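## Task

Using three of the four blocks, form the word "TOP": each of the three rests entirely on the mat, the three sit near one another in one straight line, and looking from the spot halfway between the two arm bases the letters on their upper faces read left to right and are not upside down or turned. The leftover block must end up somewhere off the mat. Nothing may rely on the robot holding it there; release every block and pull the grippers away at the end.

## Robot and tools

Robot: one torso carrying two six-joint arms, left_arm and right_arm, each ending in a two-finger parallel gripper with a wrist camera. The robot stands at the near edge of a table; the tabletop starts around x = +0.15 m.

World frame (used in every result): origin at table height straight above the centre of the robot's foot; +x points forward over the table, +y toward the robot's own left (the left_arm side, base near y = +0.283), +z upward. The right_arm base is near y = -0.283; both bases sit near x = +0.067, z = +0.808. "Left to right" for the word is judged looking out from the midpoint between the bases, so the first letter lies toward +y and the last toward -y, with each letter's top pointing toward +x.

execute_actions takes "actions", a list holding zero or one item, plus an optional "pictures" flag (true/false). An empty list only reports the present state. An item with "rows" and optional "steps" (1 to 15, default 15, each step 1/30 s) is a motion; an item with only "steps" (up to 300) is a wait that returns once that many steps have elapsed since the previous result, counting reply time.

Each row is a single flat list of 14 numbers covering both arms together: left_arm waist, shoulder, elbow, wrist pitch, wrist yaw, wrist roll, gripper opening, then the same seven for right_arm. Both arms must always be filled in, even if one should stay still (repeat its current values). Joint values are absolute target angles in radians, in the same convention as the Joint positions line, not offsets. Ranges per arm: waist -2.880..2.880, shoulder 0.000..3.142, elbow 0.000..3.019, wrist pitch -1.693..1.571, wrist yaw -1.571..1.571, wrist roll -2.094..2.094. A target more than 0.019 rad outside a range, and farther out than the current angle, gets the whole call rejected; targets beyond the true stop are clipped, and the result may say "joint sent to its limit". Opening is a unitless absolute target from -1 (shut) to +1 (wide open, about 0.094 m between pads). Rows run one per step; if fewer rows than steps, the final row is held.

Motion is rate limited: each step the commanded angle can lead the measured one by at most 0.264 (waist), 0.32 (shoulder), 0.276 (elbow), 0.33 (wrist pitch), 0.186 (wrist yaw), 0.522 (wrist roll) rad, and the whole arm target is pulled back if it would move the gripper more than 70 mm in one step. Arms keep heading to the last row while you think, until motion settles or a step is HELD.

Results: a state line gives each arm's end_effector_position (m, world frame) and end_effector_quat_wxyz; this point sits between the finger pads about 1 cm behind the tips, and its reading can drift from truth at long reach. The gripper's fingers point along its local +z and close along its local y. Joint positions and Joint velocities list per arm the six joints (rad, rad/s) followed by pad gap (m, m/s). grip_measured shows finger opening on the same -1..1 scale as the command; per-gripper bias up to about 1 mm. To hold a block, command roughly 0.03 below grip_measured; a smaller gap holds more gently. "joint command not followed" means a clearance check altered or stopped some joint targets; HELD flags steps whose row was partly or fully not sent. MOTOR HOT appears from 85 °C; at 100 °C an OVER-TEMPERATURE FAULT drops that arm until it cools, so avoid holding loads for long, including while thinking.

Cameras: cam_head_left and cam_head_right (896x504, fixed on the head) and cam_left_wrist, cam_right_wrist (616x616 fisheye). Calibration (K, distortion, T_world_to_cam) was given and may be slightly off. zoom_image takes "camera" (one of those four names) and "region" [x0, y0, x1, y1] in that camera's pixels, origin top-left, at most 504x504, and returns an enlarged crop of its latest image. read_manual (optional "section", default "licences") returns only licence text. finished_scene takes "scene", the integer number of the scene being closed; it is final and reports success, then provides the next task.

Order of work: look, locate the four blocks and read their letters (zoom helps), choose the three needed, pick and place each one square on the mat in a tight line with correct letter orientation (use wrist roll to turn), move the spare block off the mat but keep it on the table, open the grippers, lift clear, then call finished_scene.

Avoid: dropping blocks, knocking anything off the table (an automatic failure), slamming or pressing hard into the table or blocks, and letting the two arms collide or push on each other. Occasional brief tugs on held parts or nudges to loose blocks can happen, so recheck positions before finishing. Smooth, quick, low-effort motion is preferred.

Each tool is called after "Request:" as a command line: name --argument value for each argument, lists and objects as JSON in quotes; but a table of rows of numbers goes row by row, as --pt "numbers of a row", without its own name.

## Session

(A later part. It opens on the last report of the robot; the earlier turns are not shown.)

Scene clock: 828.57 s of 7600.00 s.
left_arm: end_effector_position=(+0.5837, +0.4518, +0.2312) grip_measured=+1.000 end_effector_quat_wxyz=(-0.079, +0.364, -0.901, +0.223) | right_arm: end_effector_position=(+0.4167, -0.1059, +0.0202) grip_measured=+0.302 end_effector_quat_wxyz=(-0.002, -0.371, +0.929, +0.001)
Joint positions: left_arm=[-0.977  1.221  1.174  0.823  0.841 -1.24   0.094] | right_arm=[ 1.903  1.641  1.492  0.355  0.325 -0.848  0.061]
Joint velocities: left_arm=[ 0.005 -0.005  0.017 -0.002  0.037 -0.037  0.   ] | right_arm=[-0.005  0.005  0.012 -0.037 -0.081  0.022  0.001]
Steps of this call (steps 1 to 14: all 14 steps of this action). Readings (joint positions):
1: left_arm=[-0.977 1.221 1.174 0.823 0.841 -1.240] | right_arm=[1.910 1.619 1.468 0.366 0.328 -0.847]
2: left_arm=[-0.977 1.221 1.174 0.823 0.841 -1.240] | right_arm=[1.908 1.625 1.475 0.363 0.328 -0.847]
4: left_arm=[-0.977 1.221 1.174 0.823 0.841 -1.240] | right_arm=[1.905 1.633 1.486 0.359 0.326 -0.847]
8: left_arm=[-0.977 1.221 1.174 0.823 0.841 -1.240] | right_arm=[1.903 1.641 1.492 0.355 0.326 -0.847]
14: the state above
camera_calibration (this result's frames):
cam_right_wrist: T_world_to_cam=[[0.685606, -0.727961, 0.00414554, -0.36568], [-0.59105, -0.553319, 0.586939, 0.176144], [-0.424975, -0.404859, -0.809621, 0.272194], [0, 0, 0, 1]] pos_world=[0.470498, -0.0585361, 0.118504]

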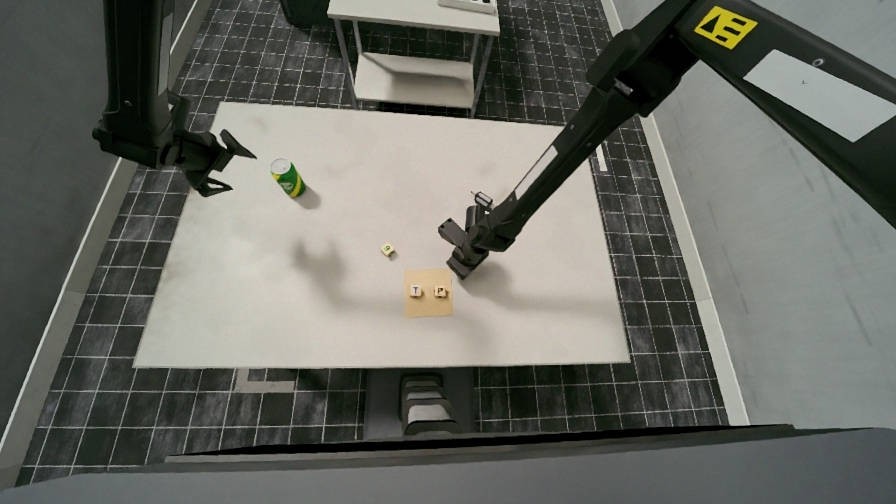

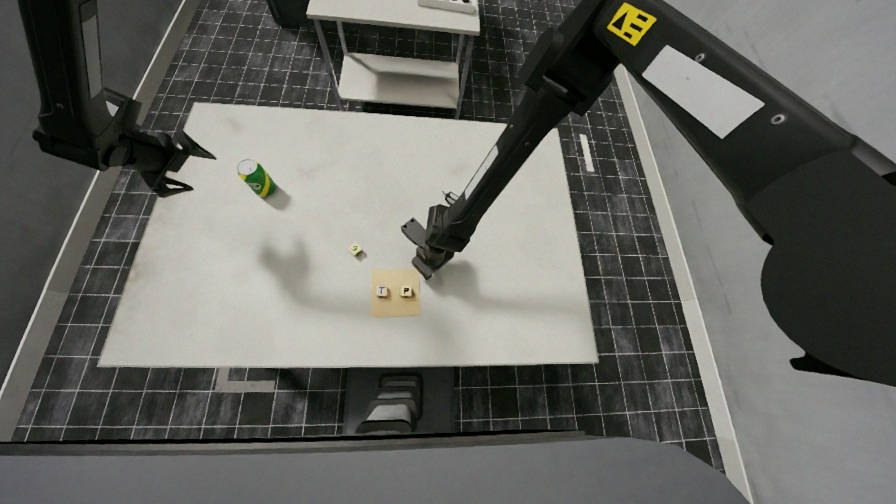

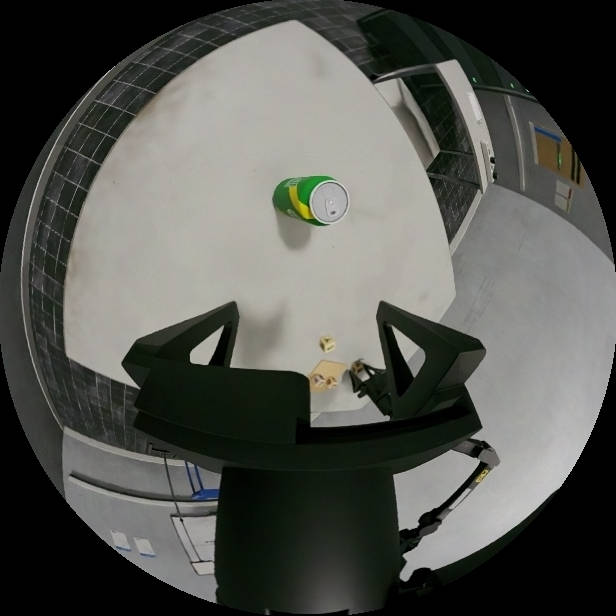

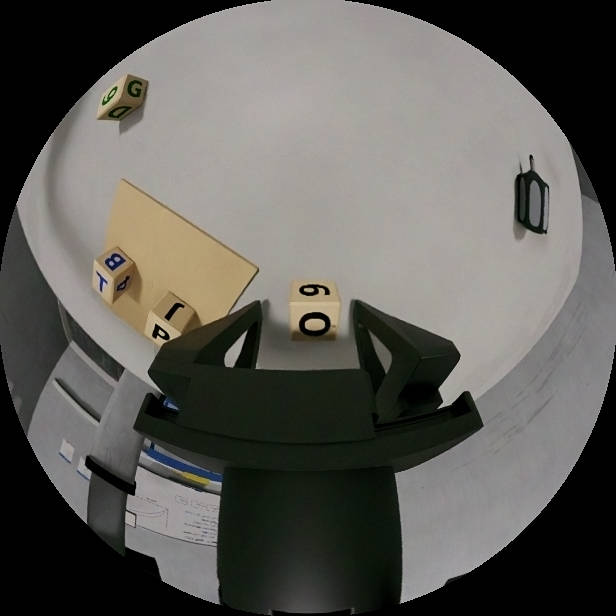

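Request:
execute_actions --actions '[{"rows": [[-0.977,1.221,1.174,0.823,0.841,-1.24,1,1.8935,1.6515,1.4974,0.3386,0.3211,-0.857,0.27],[-0.977,1.221,1.174,0.823,0.841,-1.24,1,1.8933,1.6515,1.4986,0.3386,0.3211,-0.857,0.23],[-0.977,1.221,1.174,0.823,0.841,-1.24,1,1.8930,1.6515,1.4998,0.3386,0.3211,-0.857,0.18],[-0.977,1.221,1.174,0.823,0.841,-1.24,1,1.8928,1.6515,1.5010,0.3386,0.3211,-0.857,0.13],[-0.977,1.221,1.174,0.823,0.841,-1.24,1,1.8926,1.6515,1.5020,0.3386,0.3211,-0.857,0.08],[-0.977,1.221,1.174,0.823,0.841,-1.24,1,1.8924,1.6515,1.5030,0.3386,0.3211,-0.857,0.03],[-0.977,1.221,1.174,0.823,0.841,-1.24,1,1.8924,1.6515,1.5030,0.3386,0.3211,-0.857,-0.02],[-0.977,1.221,1.174,0.823,0.841,-1.24,1,1.8924,1.6515,1.5030,0.3386,0.3211,-0.857,-0.07],[-0.977,1.221,1.174,0.823,0.841,-1.24,1,1.8924,1.6515,1.5030,0.3386,0.3211,-0.857,-0.12],[-0.977,1.221,1.174,0.823,0.841,-1.24,1,1.8924,1.6515,1.5030,0.3386,0.3211,-0.857,-0.17],[-0.977,1.221,1.174,0.823,0.841,-1.24,1,1.8924,1.6515,1.5030,0.3386,0.3211,-0.857,-0.21],[-0.977,1.221,1.174,0.823,0.841,-1.24,1,1.8924,1.6515,1.5030,0.3386,0.3211,-0.857,-0.25],[-0.977,1.221,1.174,0.823,0.841,-1.24,1,1.8924,1.6515,1.5030,0.3386,0.3211,-0.857,-0.29],[-0.977,1.221,1.174,0.823,0.841,-1.24,1,1.8924,1.6515,1.5030,0.3386,0.3211,-0.857,-0.32],[-0.977,1.221,1.174,0.823,0.841,-1.24,1,1.8924,1.6515,1.5030,0.3386,0.3211,-0.857,-0.35]], "steps": 15}]' --pictures false

Request:
execute_actions --actions '[{"rows": [[-0.977,1.221,1.174,0.823,0.841,-1.24,1,1.8924,1.6515,1.5030,0.3386,0.3211,-0.857,-0.37],[-0.977,1.221,1.174,0.823,0.841,-1.24,1,1.8924,1.6515,1.5030,0.3386,0.3211,-0.857,-0.39],[-0.977,1.221,1.174,0.823,0.841,-1.24,1,1.8924,1.6515,1.5030,0.3386,0.3211,-0.857,-0.41]], "steps": 8}]'

Request:
zoom_image --camera "cam_right_wrist" --region '[230, 260, 390, 380]'

Scene clock: 863.37 s of 7600.00 s.
left_arm: end_effector_position=(+0.5837, +0.4518, +0.2312) grip_measured=+1.000 end_effector_quat_wxyz=(-0.079, +0.364, -0.901, +0.223) | right_arm: end_effector_position=(+0.4217, -0.1060, +0.0190) grip_measured=-0.334 end_effector_quat_wxyz=(+0.002, -0.370, +0.929, -0.001)
Joint positions: left_arm=[-0.977  1.221  1.174  0.823  0.841 -1.24   0.094] | right_arm=[ 1.903  1.642  1.5    0.355  0.325 -0.848  0.031]
Joint velocities: left_arm=[-0.005 -0.005  0.002  0.002  0.022  0.007  0.   ] | right_arm=[-0.005 -0.015  0.002 -0.012 -0.081 -0.037 -0.027]
Steps of this call (steps 1 to 15: the robot went on to your last target; steps 16 to 90: nothing new was sent; then 31.30 s passed at rest; steps 91 to 105: all 15 steps of this action). Readings (joint positions):
91: left_arm=[-0.977 1.221 1.174 0.823 0.841 -1.240] | right_arm=[1.903 1.641 1.492 0.355 0.325 -0.848]
92: left_arm=[-0.977 1.221 1.174 0.823 0.841 -1.240] | right_arm=[1.903 1.641 1.492 0.355 0.325 -0.848]
94: left_arm=[-0.977 1.221 1.174 0.823 0.841 -1.240] | right_arm=[1.903 1.642 1.493 0.355 0.325 -0.848]
98: left_arm=[-0.977 1.221 1.174 0.823 0.841 -1.240] | right_arm=[1.903 1.642 1.499 0.355 0.325 -0.848]
105: the state above

Scene clock: 863.63 s of 7600.00 s.
left_arm: end_effector_position=(+0.5837, +0.4518, +0.2312) grip_measured=+1.000 end_effector_quat_wxyz=(-0.079, +0.364, -0.901, +0.223) | right_arm: end_effector_position=(+0.4217, -0.1060, +0.0190) grip_measured=-0.375 end_effector_quat_wxyz=(+0.002, -0.370, +0.929, -0.001)
Joint positions: left_arm=[-0.977  1.221  1.174  0.823  0.841 -1.24   0.094] | right_arm=[ 1.903  1.642  1.5    0.355  0.325 -0.848  0.029]
Joint velocities: left_arm=[ 0.005 -0.005  0.002 -0.012  0.037  0.081  0.   ] | right_arm=[-0.005 -0.005 -0.002  0.007  0.066  0.051 -0.001]
Steps of this call (steps 1 to 8: all 8 steps of this action). Readings (joint positions):
1: left_arm=[-0.977 1.221 1.174 0.823 0.841 -1.240] | right_arm=[1.903 1.642 1.500 0.355 0.325 -0.848]
2: left_arm=[-0.977 1.221 1.174 0.823 0.841 -1.240] | right_arm=[1.903 1.642 1.500 0.355 0.325 -0.848]
4: left_arm=[-0.977 1.221 1.174 0.823 0.841 -1.240] | right_arm=[1.903 1.642 1.500 0.355 0.325 -0.848]
8: the state above
camera_calibration (this result's frames):
cam_right_wrist: T_world_to_cam=[[0.683594, -0.729793, 0.0100791, -0.36855], [-0.597165, -0.551315, 0.582621, 0.182613], [-0.419636, -0.404295, -0.812682, 0.27119], [0, 0, 0, 1]] pos_world=[0.47479, -0.0586475, 0.117712]

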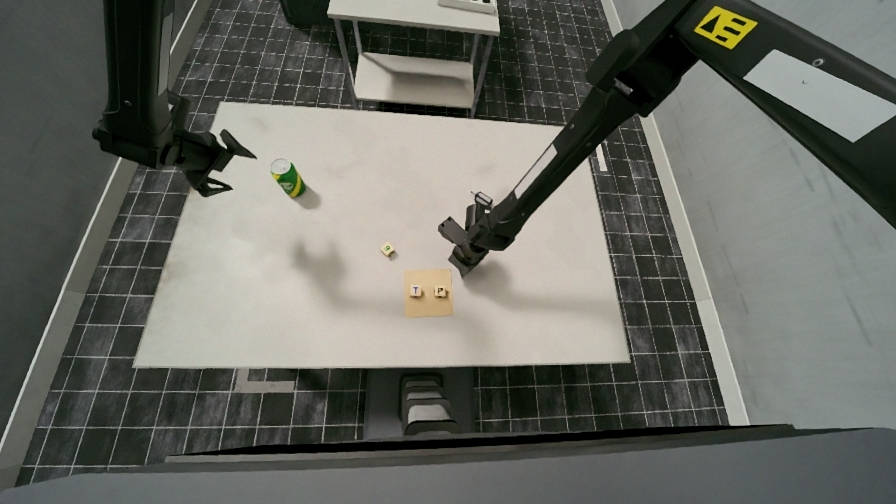

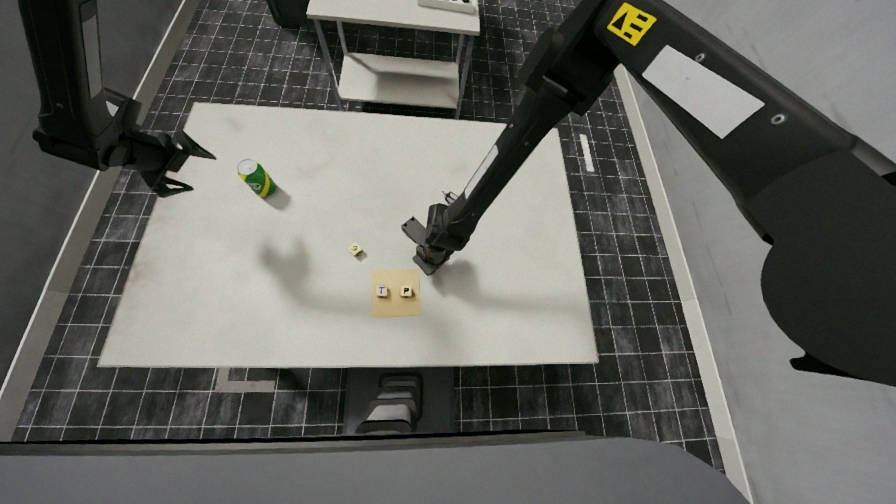

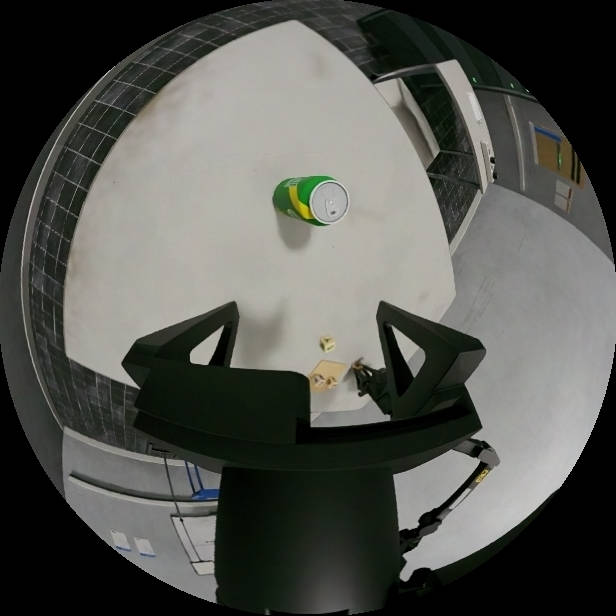

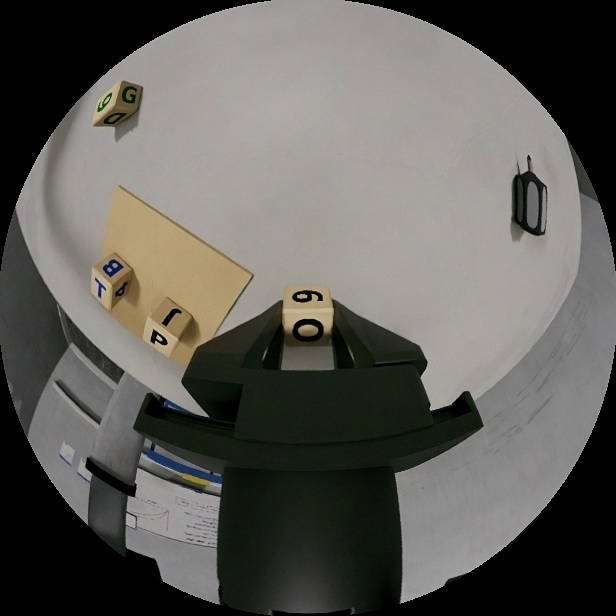

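Region (230, 260, 390, 380) of cam_right_wrist's 616x616 image, scaled by 3.150, with more detail than that image has; it fills the top 378 rows of this view, and the rest is white.

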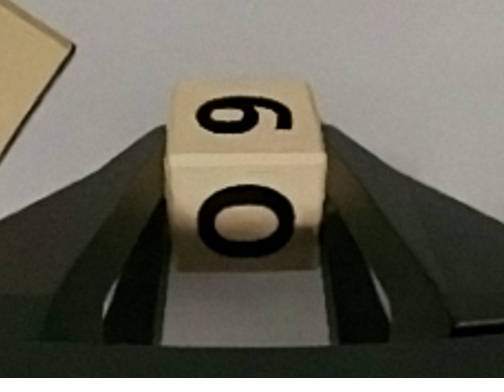

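Request:
execute_actions --actions '[{"rows": [[-0.977,1.221,1.174,0.823,0.841,-1.24,1,1.9175,1.6292,1.4783,0.3739,0.3294,-0.859,-0.41],[-0.977,1.221,1.174,0.823,0.841,-1.24,1,1.9188,1.6243,1.4708,0.3765,0.3304,-0.859,-0.41],[-0.977,1.221,1.174,0.823,0.841,-1.24,1,1.9209,1.6167,1.4592,0.3806,0.3321,-0.859,-0.41],[-0.977,1.221,1.174,0.823,0.841,-1.24,1,1.9235,1.6070,1.4443,0.3857,0.3342,-0.859,-0.41],[-0.977,1.221,1.174,0.823,0.841,-1.24,1,1.9266,1.5957,1.4271,0.3917,0.3366,-0.859,-0.41],[-0.977,1.221,1.174,0.823,0.841,-1.24,1,1.9300,1.5834,1.4082,0.3982,0.3392,-0.859,-0.41],[-0.977,1.221,1.174,0.823,0.841,-1.24,1,1.9335,1.5705,1.3885,0.4050,0.3420,-0.859,-0.41],[-0.977,1.221,1.174,0.823,0.841,-1.24,1,1.9370,1.5576,1.3688,0.4118,0.3448,-0.859,-0.41],[-0.977,1.221,1.174,0.823,0.841,-1.24,1,1.9410,1.5463,1.3503,0.4189,0.3480,-0.8622,-0.41],[-0.977,1.221,1.174,0.823,0.841,-1.24,1,1.9457,1.5379,1.3343,0.4268,0.3520,-0.8714,-0.41],[-0.977,1.221,1.174,0.823,0.841,-1.24,1,1.9509,1.5329,1.3213,0.4349,0.3568,-0.8861,-0.41],[-0.977,1.221,1.174,0.823,0.841,-1.24,1,1.9565,1.5316,1.3123,0.4430,0.3620,-0.9060,-0.41],[-0.977,1.221,1.174,0.823,0.841,-1.24,1,1.9621,1.5345,1.3080,0.4505,0.3674,-0.9305,-0.41],[-0.977,1.221,1.174,0.823,0.841,-1.24,1,1.9677,1.5418,1.3090,0.4572,0.3729,-0.9592,-0.41],[-0.977,1.221,1.174,0.823,0.841,-1.24,1,1.9734,1.5521,1.3132,0.4637,0.3787,-0.9916,-0.41]], "steps": 15}]' --pictures false

Request:
execute_actions --actions '[{"rows": [[-0.977,1.221,1.174,0.823,0.841,-1.24,1,1.9796,1.5634,1.3178,0.4709,0.3851,-1.0272,-0.41],[-0.977,1.221,1.174,0.823,0.841,-1.24,1,1.9864,1.5756,1.3228,0.4786,0.3919,-1.0656,-0.41],[-0.977,1.221,1.174,0.823,0.841,-1.24,1,1.9936,1.5886,1.3281,0.4869,0.3992,-1.1064,-0.41],[-0.977,1.221,1.174,0.823,0.841,-1.24,1,2.0011,1.6021,1.3337,0.4954,0.4068,-1.1490,-0.41],[-0.977,1.221,1.174,0.823,0.841,-1.24,1,2.0088,1.6161,1.3394,0.5043,0.4147,-1.1930,-0.41],[-0.977,1.221,1.174,0.823,0.841,-1.24,1,2.0168,1.6303,1.3452,0.5134,0.4227,-1.2379,-0.41],[-0.977,1.221,1.174,0.823,0.841,-1.24,1,2.0248,1.6448,1.3511,0.5225,0.4309,-1.2833,-0.41],[-0.977,1.221,1.174,0.823,0.841,-1.24,1,2.0327,1.6592,1.3570,0.5316,0.4390,-1.3286,-0.41],[-0.977,1.221,1.174,0.823,0.841,-1.24,1,2.0407,1.6734,1.3628,0.5407,0.4470,-1.3735,-0.41],[-0.977,1.221,1.174,0.823,0.841,-1.24,1,2.0484,1.6874,1.3685,0.5496,0.4549,-1.4175,-0.41],[-0.977,1.221,1.174,0.823,0.841,-1.24,1,2.0559,1.7009,1.3741,0.5581,0.4625,-1.4601,-0.41],[-0.977,1.221,1.174,0.823,0.841,-1.24,1,2.0631,1.7139,1.3794,0.5664,0.4698,-1.5009,-0.41],[-0.977,1.221,1.174,0.823,0.841,-1.24,1,2.0699,1.7261,1.3844,0.5741,0.4766,-1.5393,-0.41],[-0.977,1.221,1.174,0.823,0.841,-1.24,1,2.0761,1.7374,1.3890,0.5813,0.4830,-1.5749,-0.41],[-0.977,1.221,1.174,0.823,0.841,-1.24,1,2.0818,1.7477,1.3932,0.5878,0.4888,-1.6073,-0.41]], "steps": 15}]' --pictures false

Request:
execute_actions --actions '[{"rows": [[-0.977,1.221,1.174,0.823,0.841,-1.24,1,2.0869,1.7568,1.3969,0.5936,0.4939,-1.6360,-0.41],[-0.977,1.221,1.174,0.823,0.841,-1.24,1,2.0912,1.7646,1.4001,0.5985,0.4983,-1.6605,-0.41],[-0.977,1.221,1.174,0.823,0.841,-1.24,1,2.0947,1.7709,1.4027,0.6025,0.5018,-1.6804,-0.41],[-0.977,1.221,1.174,0.823,0.841,-1.24,1,2.0973,1.7756,1.4046,0.6055,0.5045,-1.6951,-0.41],[-0.977,1.221,1.174,0.823,0.841,-1.24,1,2.0989,1.7785,1.4058,0.6074,0.5061,-1.7043,-0.41],[-0.977,1.221,1.174,0.823,0.841,-1.24,1,2.0995,1.7795,1.4062,0.608,0.5067,-1.7075,-0.41]], "steps": 15}]'

Scene clock: 941.07 s of 7600.00 s.
left_arm: end_effector_position=(+0.5837, +0.4518, +0.2312) grip_measured=+1.000 end_effector_quat_wxyz=(-0.079, +0.364, -0.901, +0.223) | right_arm: end_effector_position=(+0.4075, -0.0971, +0.0694) grip_measured=-0.375 end_effector_quat_wxyz=(-0.002, -0.393, +0.920, +0.000)
Joint positions: left_arm=[-0.977  1.221  1.174  0.823  0.841 -1.24   0.094] | right_arm=[ 1.948  1.547  1.327  0.43   0.37  -0.904  0.029]
Joint velocities: left_arm=[-0.024  0.005 -0.002  0.002 -0.037  0.007  0.   ] | right_arm=[ 0.181 -0.005 -0.017  0.232  0.11  -0.447  0.   ]
Steps of this call (steps 1 to 15: the robot went on to your last target; steps 16 to 90: nothing new was sent; then 73.93 s passed at rest; steps 91 to 105: all 15 steps of this action). Readings (joint positions):
91: left_arm=[-0.977 1.221 1.174 0.823 0.841 -1.240] | right_arm=[1.903 1.642 1.500 0.355 0.325 -0.848]
92: left_arm=[-0.977 1.221 1.174 0.823 0.841 -1.240] | right_arm=[1.903 1.641 1.500 0.355 0.326 -0.848]
94: left_arm=[-0.977 1.221 1.174 0.823 0.841 -1.240] | right_arm=[1.904 1.638 1.489 0.361 0.328 -0.848]
98: left_arm=[-0.977 1.221 1.174 0.823 0.841 -1.240] | right_arm=[1.912 1.605 1.424 0.381 0.338 -0.849]
105: the state above

Scene clock: 941.57 s of 7600.00 s.
left_arm: end_effector_position=(+0.5837, +0.4518, +0.2312) grip_measured=+1.000 end_effector_quat_wxyz=(-0.079, +0.364, -0.901, +0.223) | right_arm: end_effector_position=(+0.3497, -0.0205, +0.0590) grip_measured=-0.375 end_effector_quat_wxyz=(-0.002, -0.610, +0.792, -0.001)
Joint positions: left_arm=[-0.977  1.221  1.174  0.823  0.841 -1.24   0.094] | right_arm=[ 2.056  1.718  1.384  0.555  0.479 -1.436  0.029]
Joint velocities: left_arm=[-0.005  0.005 -0.007 -0.002 -0.037  0.051  0.   ] | right_arm=[ 0.19   0.464  0.061  0.168  0.154 -1.092 -0.001]
Steps of this call (steps 1 to 15: all 15 steps of this action). Readings (joint positions):
1: left_arm=[-0.977 1.221 1.174 0.823 0.841 -1.240] | right_arm=[1.954 1.547 1.327 0.439 0.376 -0.925]
2: left_arm=[-0.977 1.221 1.174 0.823 0.841 -1.240] | right_arm=[1.961 1.548 1.327 0.446 0.382 -0.950]
4: left_arm=[-0.977 1.221 1.174 0.823 0.841 -1.240] | right_arm=[1.974 1.555 1.330 0.463 0.396 -1.008]
8: left_arm=[-0.977 1.221 1.174 0.823 0.841 -1.240] | right_arm=[2.003 1.599 1.352 0.501 0.428 -1.152]
15: the state above

Scene clock: 942.07 s of 7600.00 s.
left_arm: end_effector_position=(+0.5837, +0.4518, +0.2312) grip_measured=+1.000 end_effector_quat_wxyz=(-0.079, +0.364, -0.901, +0.223) | right_arm: end_effector_position=(+0.3180, +0.0110, +0.0583) grip_measured=-0.375 end_effector_quat_wxyz=(-0.002, -0.705, +0.709, +0.010)
Joint positions: left_arm=[-0.977  1.221  1.174  0.823  0.841 -1.24   0.094] | right_arm=[ 2.093  1.79   1.406  0.59   0.502 -1.687  0.029]
Joint velocities: left_arm=[-0.015 -0.005  0.007 -0.002 -0.022 -0.007  0.   ] | right_arm=[ 0.005 -0.005  0.002  0.002  0.007 -0.022  0.   ]
Steps of this call (steps 1 to 15: all 15 steps of this action). Readings (joint positions):
1: left_arm=[-0.977 1.221 1.174 0.823 0.841 -1.240] | right_arm=[2.063 1.733 1.387 0.561 0.484 -1.473]
2: left_arm=[-0.977 1.221 1.174 0.823 0.841 -1.240] | right_arm=[2.070 1.747 1.389 0.566 0.489 -1.508]
4: left_arm=[-0.977 1.221 1.174 0.823 0.841 -1.240] | right_arm=[2.081 1.770 1.392 0.575 0.497 -1.569]
8: left_arm=[-0.977 1.221 1.174 0.823 0.841 -1.240] | right_arm=[2.092 1.790 1.394 0.582 0.501 -1.645]
15: the state above
camera_calibration (this result's frames):
cam_right_wrist: T_world_to_cam=[[0.999873, -0.012035, -0.0104178, -0.320007], [-0.00383928, -0.817499, 0.575917, -0.0230744], [-0.0154477, -0.575804, -0.817442, 0.180575], [0, 0, 0, 1]] pos_world=[0.322667, 0.0812613, 0.157565]

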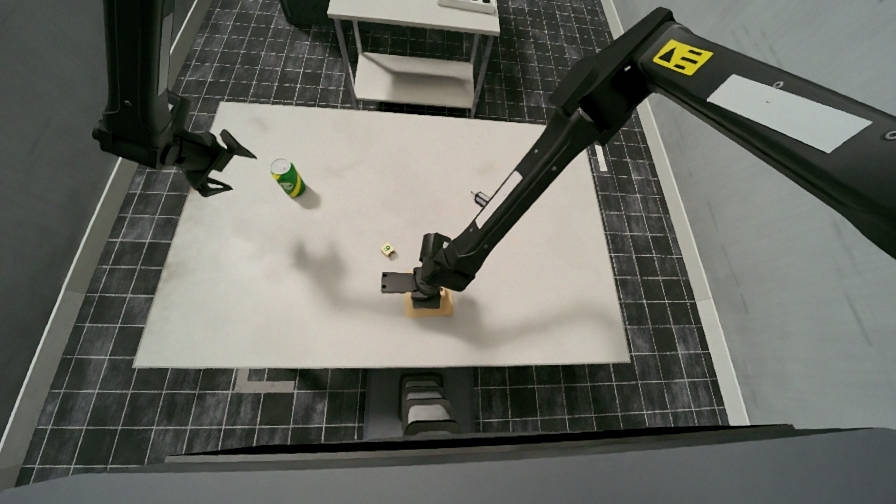

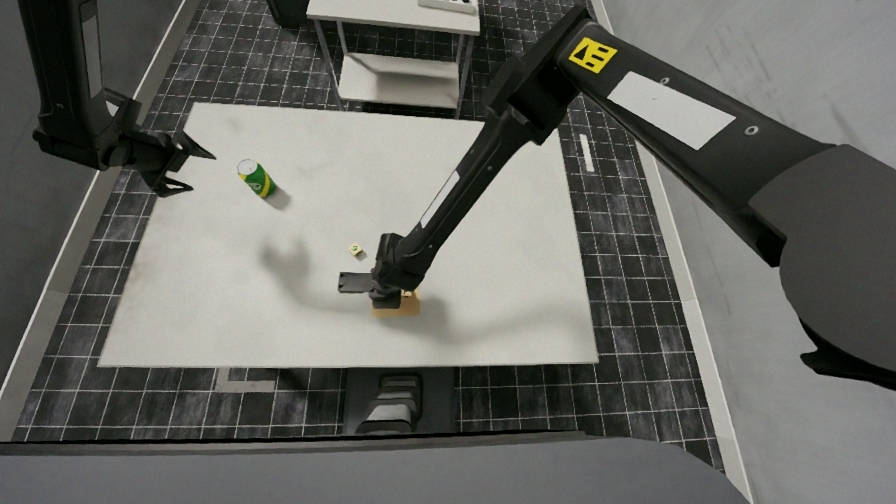

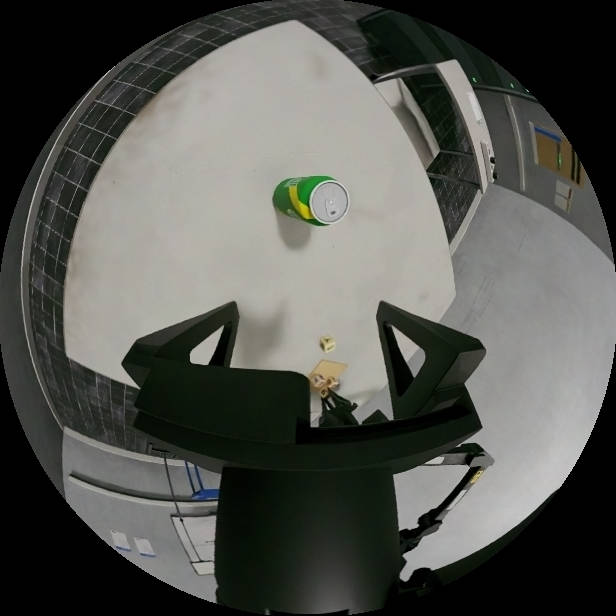

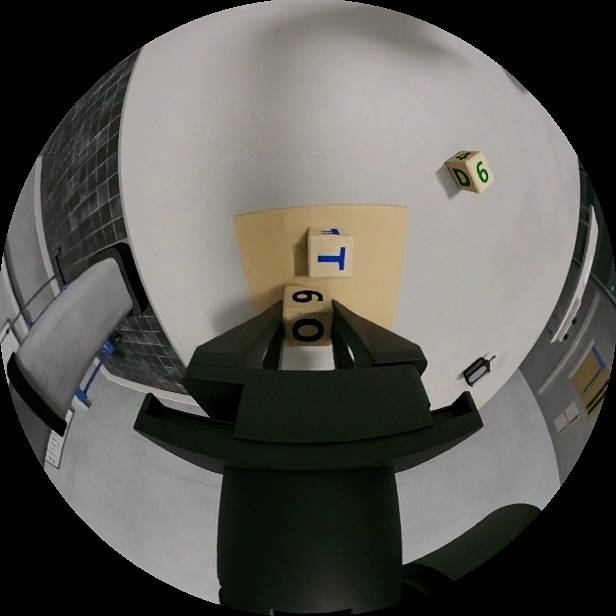

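Request:
execute_actions --actions '[{"rows": [[-0.977,1.221,1.174,0.823,0.841,-1.24,1,2.0825,1.790,1.4075,0.576,0.4978,-1.7075,-0.41],[-0.977,1.221,1.174,0.823,0.841,-1.24,1,2.0810,1.793,1.4078,0.575,0.4970,-1.7075,-0.41],[-0.977,1.221,1.174,0.823,0.841,-1.24,1,2.0788,1.795,1.4080,0.574,0.4960,-1.7075,-0.41],[-0.977,1.221,1.174,0.823,0.841,-1.24,1,2.0762,1.796,1.4085,0.5738,0.4947,-1.7075,-0.41],[-0.977,1.221,1.174,0.823,0.841,-1.24,1,2.0735,1.796,1.4100,0.5731,0.4933,-1.7075,-0.41],[-0.977,1.221,1.174,0.823,0.841,-1.24,1,2.0709,1.796,1.4125,0.5720,0.4920,-1.7075,-0.41],[-0.977,1.221,1.174,0.823,0.841,-1.24,1,2.0687,1.796,1.4160,0.5704,0.4910,-1.7075,-0.41],[-0.977,1.221,1.174,0.823,0.841,-1.24,1,2.0672,1.796,1.4202,0.5685,0.4902,-1.7075,-0.41],[-0.977,1.221,1.174,0.823,0.841,-1.24,1,2.0665,1.796,1.4248,0.5664,0.4899,-1.7075,-0.41],[-0.977,1.221,1.174,0.823,0.841,-1.24,1,2.0665,1.796,1.4295,0.5643,0.4899,-1.7075,-0.41],[-0.977,1.221,1.174,0.823,0.841,-1.24,1,2.0665,1.796,1.4341,0.5622,0.4899,-1.7075,-0.41],[-0.977,1.221,1.174,0.823,0.841,-1.24,1,2.0665,1.796,1.4383,0.5603,0.4899,-1.7075,-0.41],[-0.977,1.221,1.174,0.823,0.841,-1.24,1,2.0665,1.796,1.4418,0.5587,0.4899,-1.7075,-0.41],[-0.977,1.221,1.174,0.823,0.841,-1.24,1,2.0665,1.796,1.4443,0.5575,0.4899,-1.7075,-0.41],[-0.977,1.221,1.174,0.823,0.841,-1.24,1,2.0665,1.796,1.4456,0.5568,0.4899,-1.7075,-0.41]], "steps": 15}]' --pictures false

Request:
execute_actions --actions '[{"rows": [[-0.977,1.221,1.174,0.823,0.841,-1.24,1,2.0665,1.796,1.4459,0.5568,0.4899,-1.7075,-0.41]], "steps": 8}]'

Request:
zoom_image --camera "cam_right_wrist" --region '[228, 200, 388, 360]'

Scene clock: 970.10 s of 7600.00 s.
left_arm: end_effector_position=(+0.5837, +0.4518, +0.2312) grip_measured=+1.000 end_effector_quat_wxyz=(-0.079, +0.364, -0.901, +0.223) | right_arm: end_effector_position=(+0.3326, +0.0015, +0.0467) grip_measured=-0.375 end_effector_quat_wxyz=(-0.000, -0.707, +0.708, -0.000)
Joint positions: left_arm=[-0.977  1.221  1.174  0.823  0.841 -1.24   0.094] | right_arm=[ 2.075  1.79   1.44   0.576  0.494 -1.698  0.029]
Joint velocities: left_arm=[-0.015 -0.005 -0.017  0.002  0.037 -0.022  0.   ] | right_arm=[-0.015 -0.015  0.11  -0.017 -0.037 -0.007 -0.001]
Steps of this call (steps 1 to 30: the robot went on to your last target; steps 31 to 100: nothing new was sent; then 24.20 s passed at rest; steps 101 to 115: all 15 steps of this action). Readings (joint positions):
101: left_arm=[-0.977 1.221 1.174 0.823 0.841 -1.240] | right_arm=[2.093 1.790 1.406 0.591 0.502 -1.698]
102: left_arm=[-0.977 1.221 1.174 0.823 0.841 -1.240] | right_arm=[2.093 1.790 1.406 0.591 0.502 -1.698]
104: left_arm=[-0.977 1.221 1.174 0.823 0.841 -1.240] | right_arm=[2.093 1.790 1.406 0.591 0.500 -1.698]
108: left_arm=[-0.977 1.221 1.174 0.823 0.841 -1.240] | right_arm=[2.088 1.790 1.410 0.588 0.496 -1.698]
115: the state above

Scene clock: 970.37 s of 7600.00 s.
left_arm: end_effector_position=(+0.5837, +0.4518, +0.2312) grip_measured=+1.000 end_effector_quat_wxyz=(-0.079, +0.364, -0.901, +0.223) | right_arm: end_effector_position=(+0.3358, +0.0018, +0.0454) grip_measured=-0.375 end_effector_quat_wxyz=(+0.001, -0.706, +0.708, -0.002)
Joint positions: left_arm=[-0.977  1.221  1.174  0.823  0.841 -1.24   0.094] | right_arm=[ 2.075  1.79   1.447  0.573  0.494 -1.698  0.029]
Joint velocities: left_arm=[ 0.005 -0.005 -0.002  0.012  0.037 -0.022  0.   ] | right_arm=[-0.005 -0.005  0.017  0.007  0.022  0.022  0.   ]
Steps of this call (steps 1 to 8: all 8 steps of this action). Readings (joint positions):
1: left_arm=[-0.977 1.221 1.174 0.823 0.841 -1.240] | right_arm=[2.075 1.790 1.444 0.575 0.494 -1.698]
2: left_arm=[-0.977 1.221 1.174 0.823 0.841 -1.240] | right_arm=[2.075 1.790 1.446 0.575 0.494 -1.698]
4: left_arm=[-0.977 1.221 1.174 0.823 0.841 -1.240] | right_arm=[2.075 1.790 1.447 0.575 0.494 -1.698]
8: the state above
camera_calibration (this result's frames):
cam_right_wrist: T_world_to_cam=[[0.999898, -0.00868372, 0.0113031, -0.339005], [-0.0136592, -0.810384, 0.585739, -0.020272], [0.00407347, -0.585834, -0.810421, 0.158139], [0, 0, 0, 1]] pos_world=[0.33805, 0.0732715, 0.143865]

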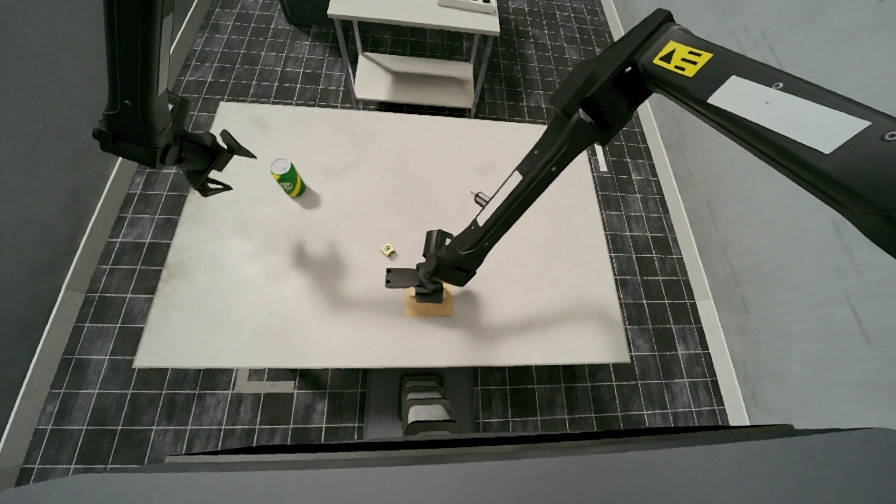

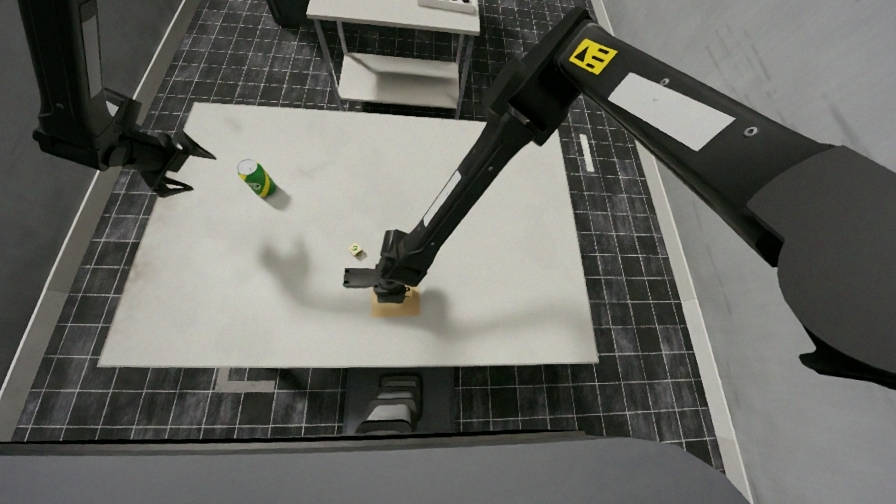

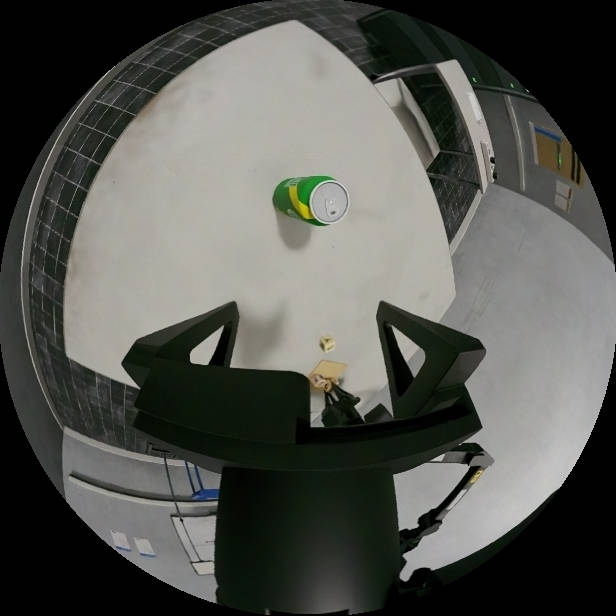

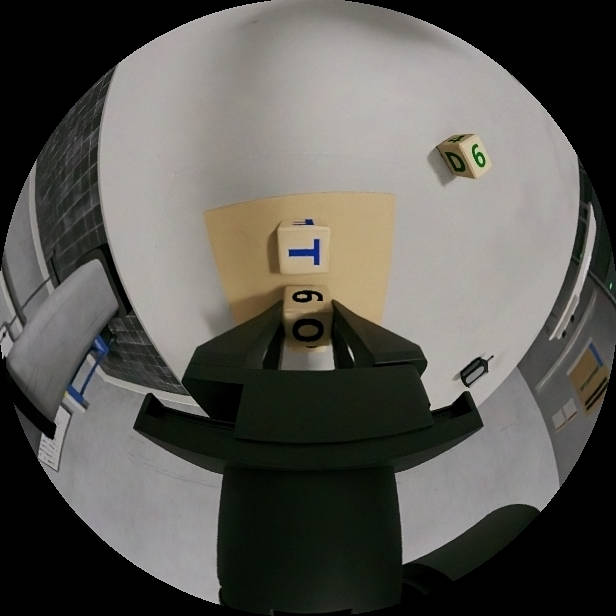

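Region (228, 200, 388, 360) of cam_right_wrist's 616x616 image, scaled by 3.150, with more detail than that image has.

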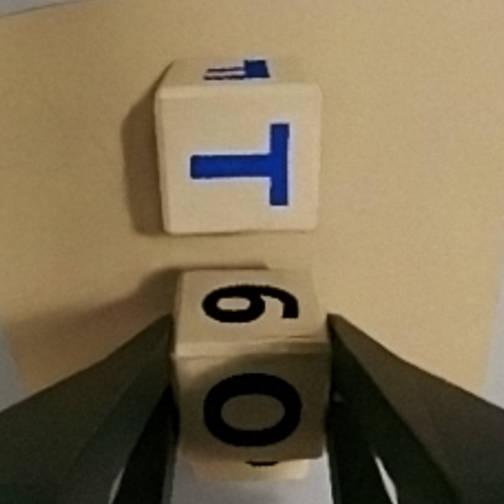

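Request:
execute_actions --actions '[{"rows": [[-0.977,1.221,1.174,0.823,0.841,-1.24,1,2.0664,1.8040,1.4486,0.5567,0.4899,-1.7075,-0.41],[-0.977,1.221,1.174,0.823,0.841,-1.24,1,2.0661,1.8062,1.4503,0.5559,0.4896,-1.7075,-0.41],[-0.977,1.221,1.174,0.823,0.841,-1.24,1,2.0656,1.8088,1.4530,0.5547,0.4890,-1.7075,-0.41],[-0.977,1.221,1.174,0.823,0.841,-1.24,1,2.0649,1.8117,1.4566,0.5531,0.4883,-1.7075,-0.41],[-0.977,1.221,1.174,0.823,0.841,-1.24,1,2.0641,1.8150,1.4609,0.5511,0.4875,-1.7075,-0.41],[-0.977,1.221,1.174,0.823,0.841,-1.24,1,2.0632,1.8185,1.4659,0.5488,0.4865,-1.7075,-0.41],[-0.977,1.221,1.174,0.823,0.841,-1.24,1,2.0621,1.8221,1.4713,0.5463,0.4855,-1.7075,-0.41],[-0.977,1.221,1.174,0.823,0.841,-1.24,1,2.0610,1.8259,1.4771,0.5437,0.4844,-1.7075,-0.41],[-0.977,1.221,1.174,0.823,0.841,-1.24,1,2.0599,1.8296,1.4832,0.5409,0.4832,-1.7075,-0.41],[-0.977,1.221,1.174,0.823,0.841,-1.24,1,2.0588,1.8332,1.4894,0.5381,0.4820,-1.7075,-0.41],[-0.977,1.221,1.174,0.823,0.841,-1.24,1,2.0576,1.8367,1.4955,0.5353,0.4808,-1.7075,-0.41],[-0.977,1.221,1.174,0.823,0.841,-1.24,1,2.0565,1.8400,1.5016,0.5325,0.4796,-1.7075,-0.41],[-0.977,1.221,1.174,0.823,0.841,-1.24,1,2.0554,1.8429,1.5074,0.5299,0.4785,-1.7075,-0.41],[-0.977,1.221,1.174,0.823,0.841,-1.24,1,2.0543,1.8455,1.5128,0.5274,0.4775,-1.7075,-0.41],[-0.977,1.221,1.174,0.823,0.841,-1.24,1,2.0534,1.8477,1.5178,0.5251,0.4765,-1.7075,-0.41]], "steps": 15}]' --pictures false

Request:
execute_actions --actions '[{"rows": [[-0.977,1.221,1.174,0.823,0.841,-1.24,1,2.0526,1.8493,1.5221,0.5231,0.4757,-1.7075,-0.41],[-0.977,1.221,1.174,0.823,0.841,-1.24,1,2.0519,1.8503,1.5257,0.5215,0.4750,-1.7075,-0.41],[-0.977,1.221,1.174,0.823,0.841,-1.24,1,2.0514,1.8507,1.5284,0.5203,0.4744,-1.7075,-0.41],[-0.977,1.221,1.174,0.823,0.841,-1.24,1,2.0511,1.8507,1.5301,0.5195,0.4741,-1.7075,-0.41],[-0.977,1.221,1.174,0.823,0.841,-1.24,1,2.0510,1.8507,1.5307,0.5192,0.4740,-1.7075,-0.41]], "steps": 13}]'

Request:
zoom_image --camera "cam_right_wrist" --region '[228, 220, 388, 380]'

Scene clock: 1009.50 s of 7600.00 s.
left_arm: end_effector_position=(+0.5837, +0.4518, +0.2312) grip_measured=+1.000 end_effector_quat_wxyz=(-0.079, +0.364, -0.901, +0.223) | right_arm: end_effector_position=(+0.3296, +0.0088, +0.0294) grip_measured=-0.375 end_effector_quat_wxyz=(+0.001, -0.708, +0.706, +0.004)
Joint positions: left_arm=[-0.977  1.221  1.174  0.823  0.841 -1.24   0.094] | right_arm=[ 2.07   1.833  1.506  0.546  0.482 -1.698  0.029]
Joint velocities: left_arm=[-0.015 -0.015  0.007 -0.002  0.007 -0.007  0.   ] | right_arm=[-0.054  0.093  0.149 -0.095 -0.081  0.022 -0.001]
Steps of this call (steps 1 to 15: the robot went on to your last target; steps 16 to 90: nothing new was sent; then 35.63 s passed at rest; steps 91 to 105: all 15 steps of this action). Readings (joint positions):
91: left_arm=[-0.977 1.221 1.174 0.823 0.841 -1.240] | right_arm=[2.075 1.790 1.447 0.573 0.494 -1.698]
92: left_arm=[-0.977 1.221 1.174 0.823 0.841 -1.240] | right_arm=[2.075 1.790 1.447 0.573 0.494 -1.698]
94: left_arm=[-0.977 1.221 1.174 0.823 0.841 -1.240] | right_arm=[2.075 1.792 1.449 0.573 0.494 -1.698]
98: left_arm=[-0.977 1.221 1.174 0.823 0.841 -1.240] | right_arm=[2.075 1.804 1.466 0.566 0.490 -1.698]
105: the state above

Scene clock: 1009.93 s of 7600.00 s.
left_arm: end_effector_position=(+0.5837, +0.4518, +0.2312) grip_measured=+1.000 end_effector_quat_wxyz=(-0.079, +0.364, -0.901, +0.223) | right_arm: end_effector_position=(+0.3292, +0.0070, +0.0238) grip_measured=-0.375 end_effector_quat_wxyz=(-0.000, -0.709, +0.705, +0.004)
Joint positions: left_arm=[-0.977  1.221  1.174  0.823  0.841 -1.24   0.094] | right_arm=[ 2.064  1.842  1.523  0.537  0.478 -1.698  0.029]
Joint velocities: left_arm=[-0.015 -0.005 -0.007 -0.017 -0.066  0.066  0.   ] | right_arm=[-0.005 -0.005 -0.017 -0.012 -0.007 -0.051  0.001]
Steps of this call (steps 1 to 13: all 13 steps of this action). Readings (joint positions):
1: left_arm=[-0.977 1.221 1.174 0.823 0.841 -1.240] | right_arm=[2.068 1.836 1.511 0.544 0.481 -1.698]
2: left_arm=[-0.977 1.221 1.174 0.823 0.841 -1.240] | right_arm=[2.067 1.839 1.515 0.542 0.480 -1.698]
4: left_arm=[-0.977 1.221 1.174 0.823 0.841 -1.240] | right_arm=[2.064 1.842 1.522 0.538 0.479 -1.698]
8: left_arm=[-0.977 1.221 1.174 0.823 0.841 -1.240] | right_arm=[2.064 1.842 1.523 0.537 0.478 -1.698]
13: the state above
camera_calibration (this result's frames):
cam_right_wrist: T_world_to_cam=[[0.999998, -0.000406298, 0.00170775, -0.332003], [-0.00132265, -0.814023, 0.580832, -0.00733643], [0.00115416, -0.580833, -0.814022, 0.144714], [0, 0, 0, 1]] pos_world=[0.331826, 0.0779478, 0.122629]

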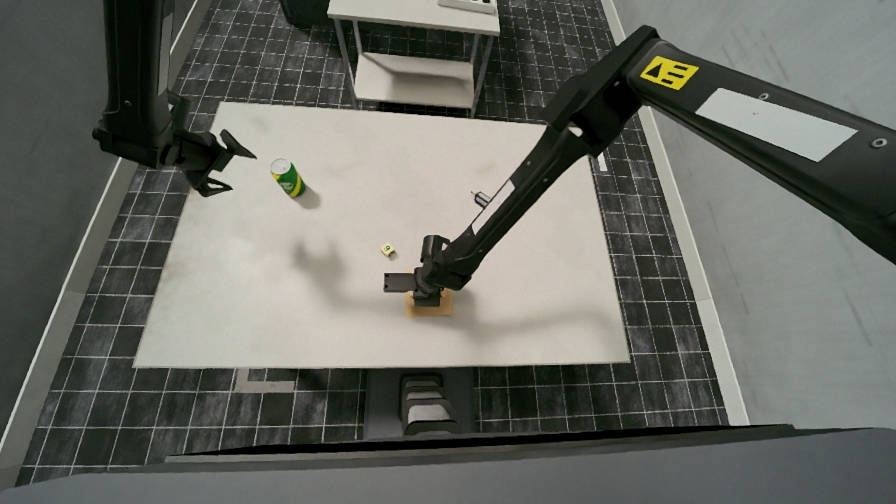

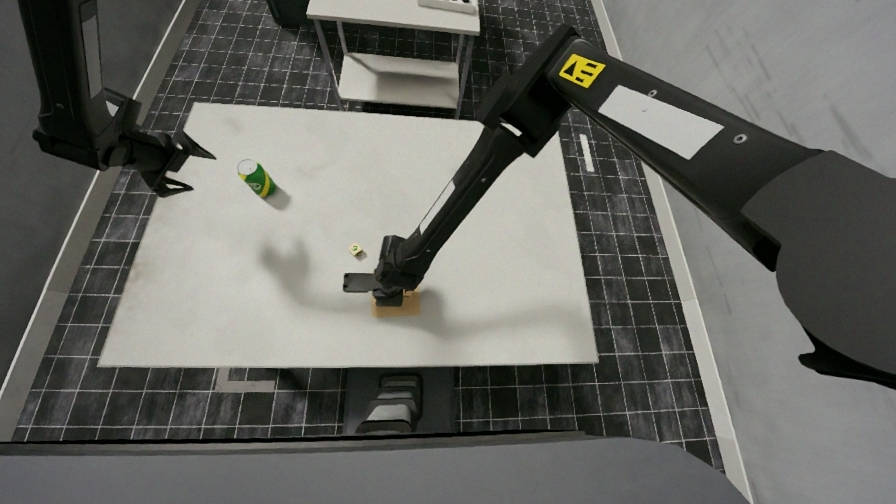

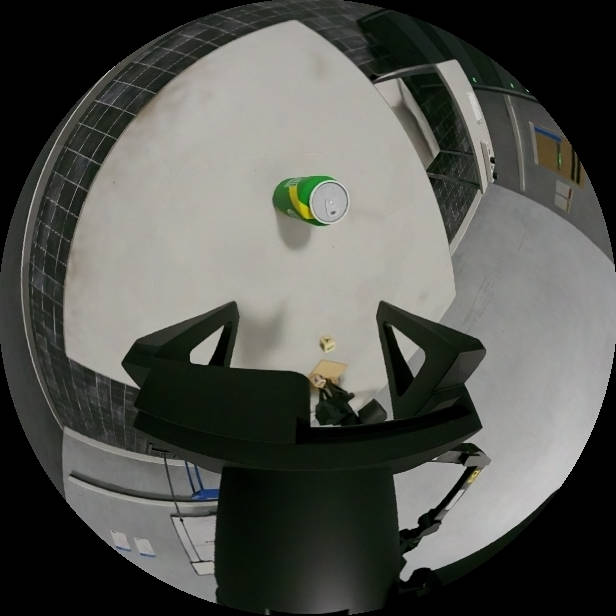

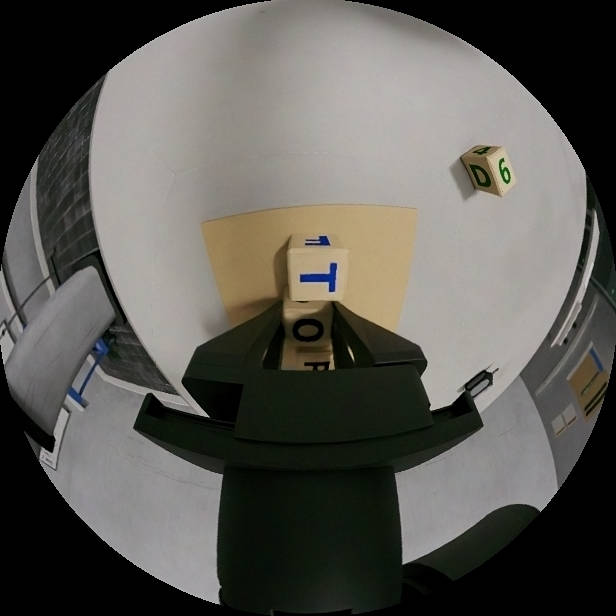

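Region (228, 220, 388, 380) of cam_right_wrist's 616x616 image, scaled by 3.150, with more detail than that image has.

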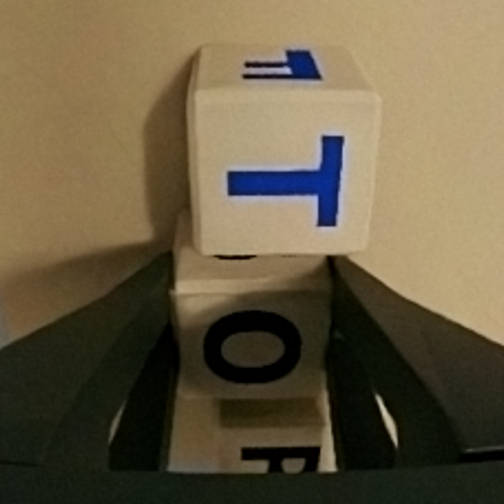

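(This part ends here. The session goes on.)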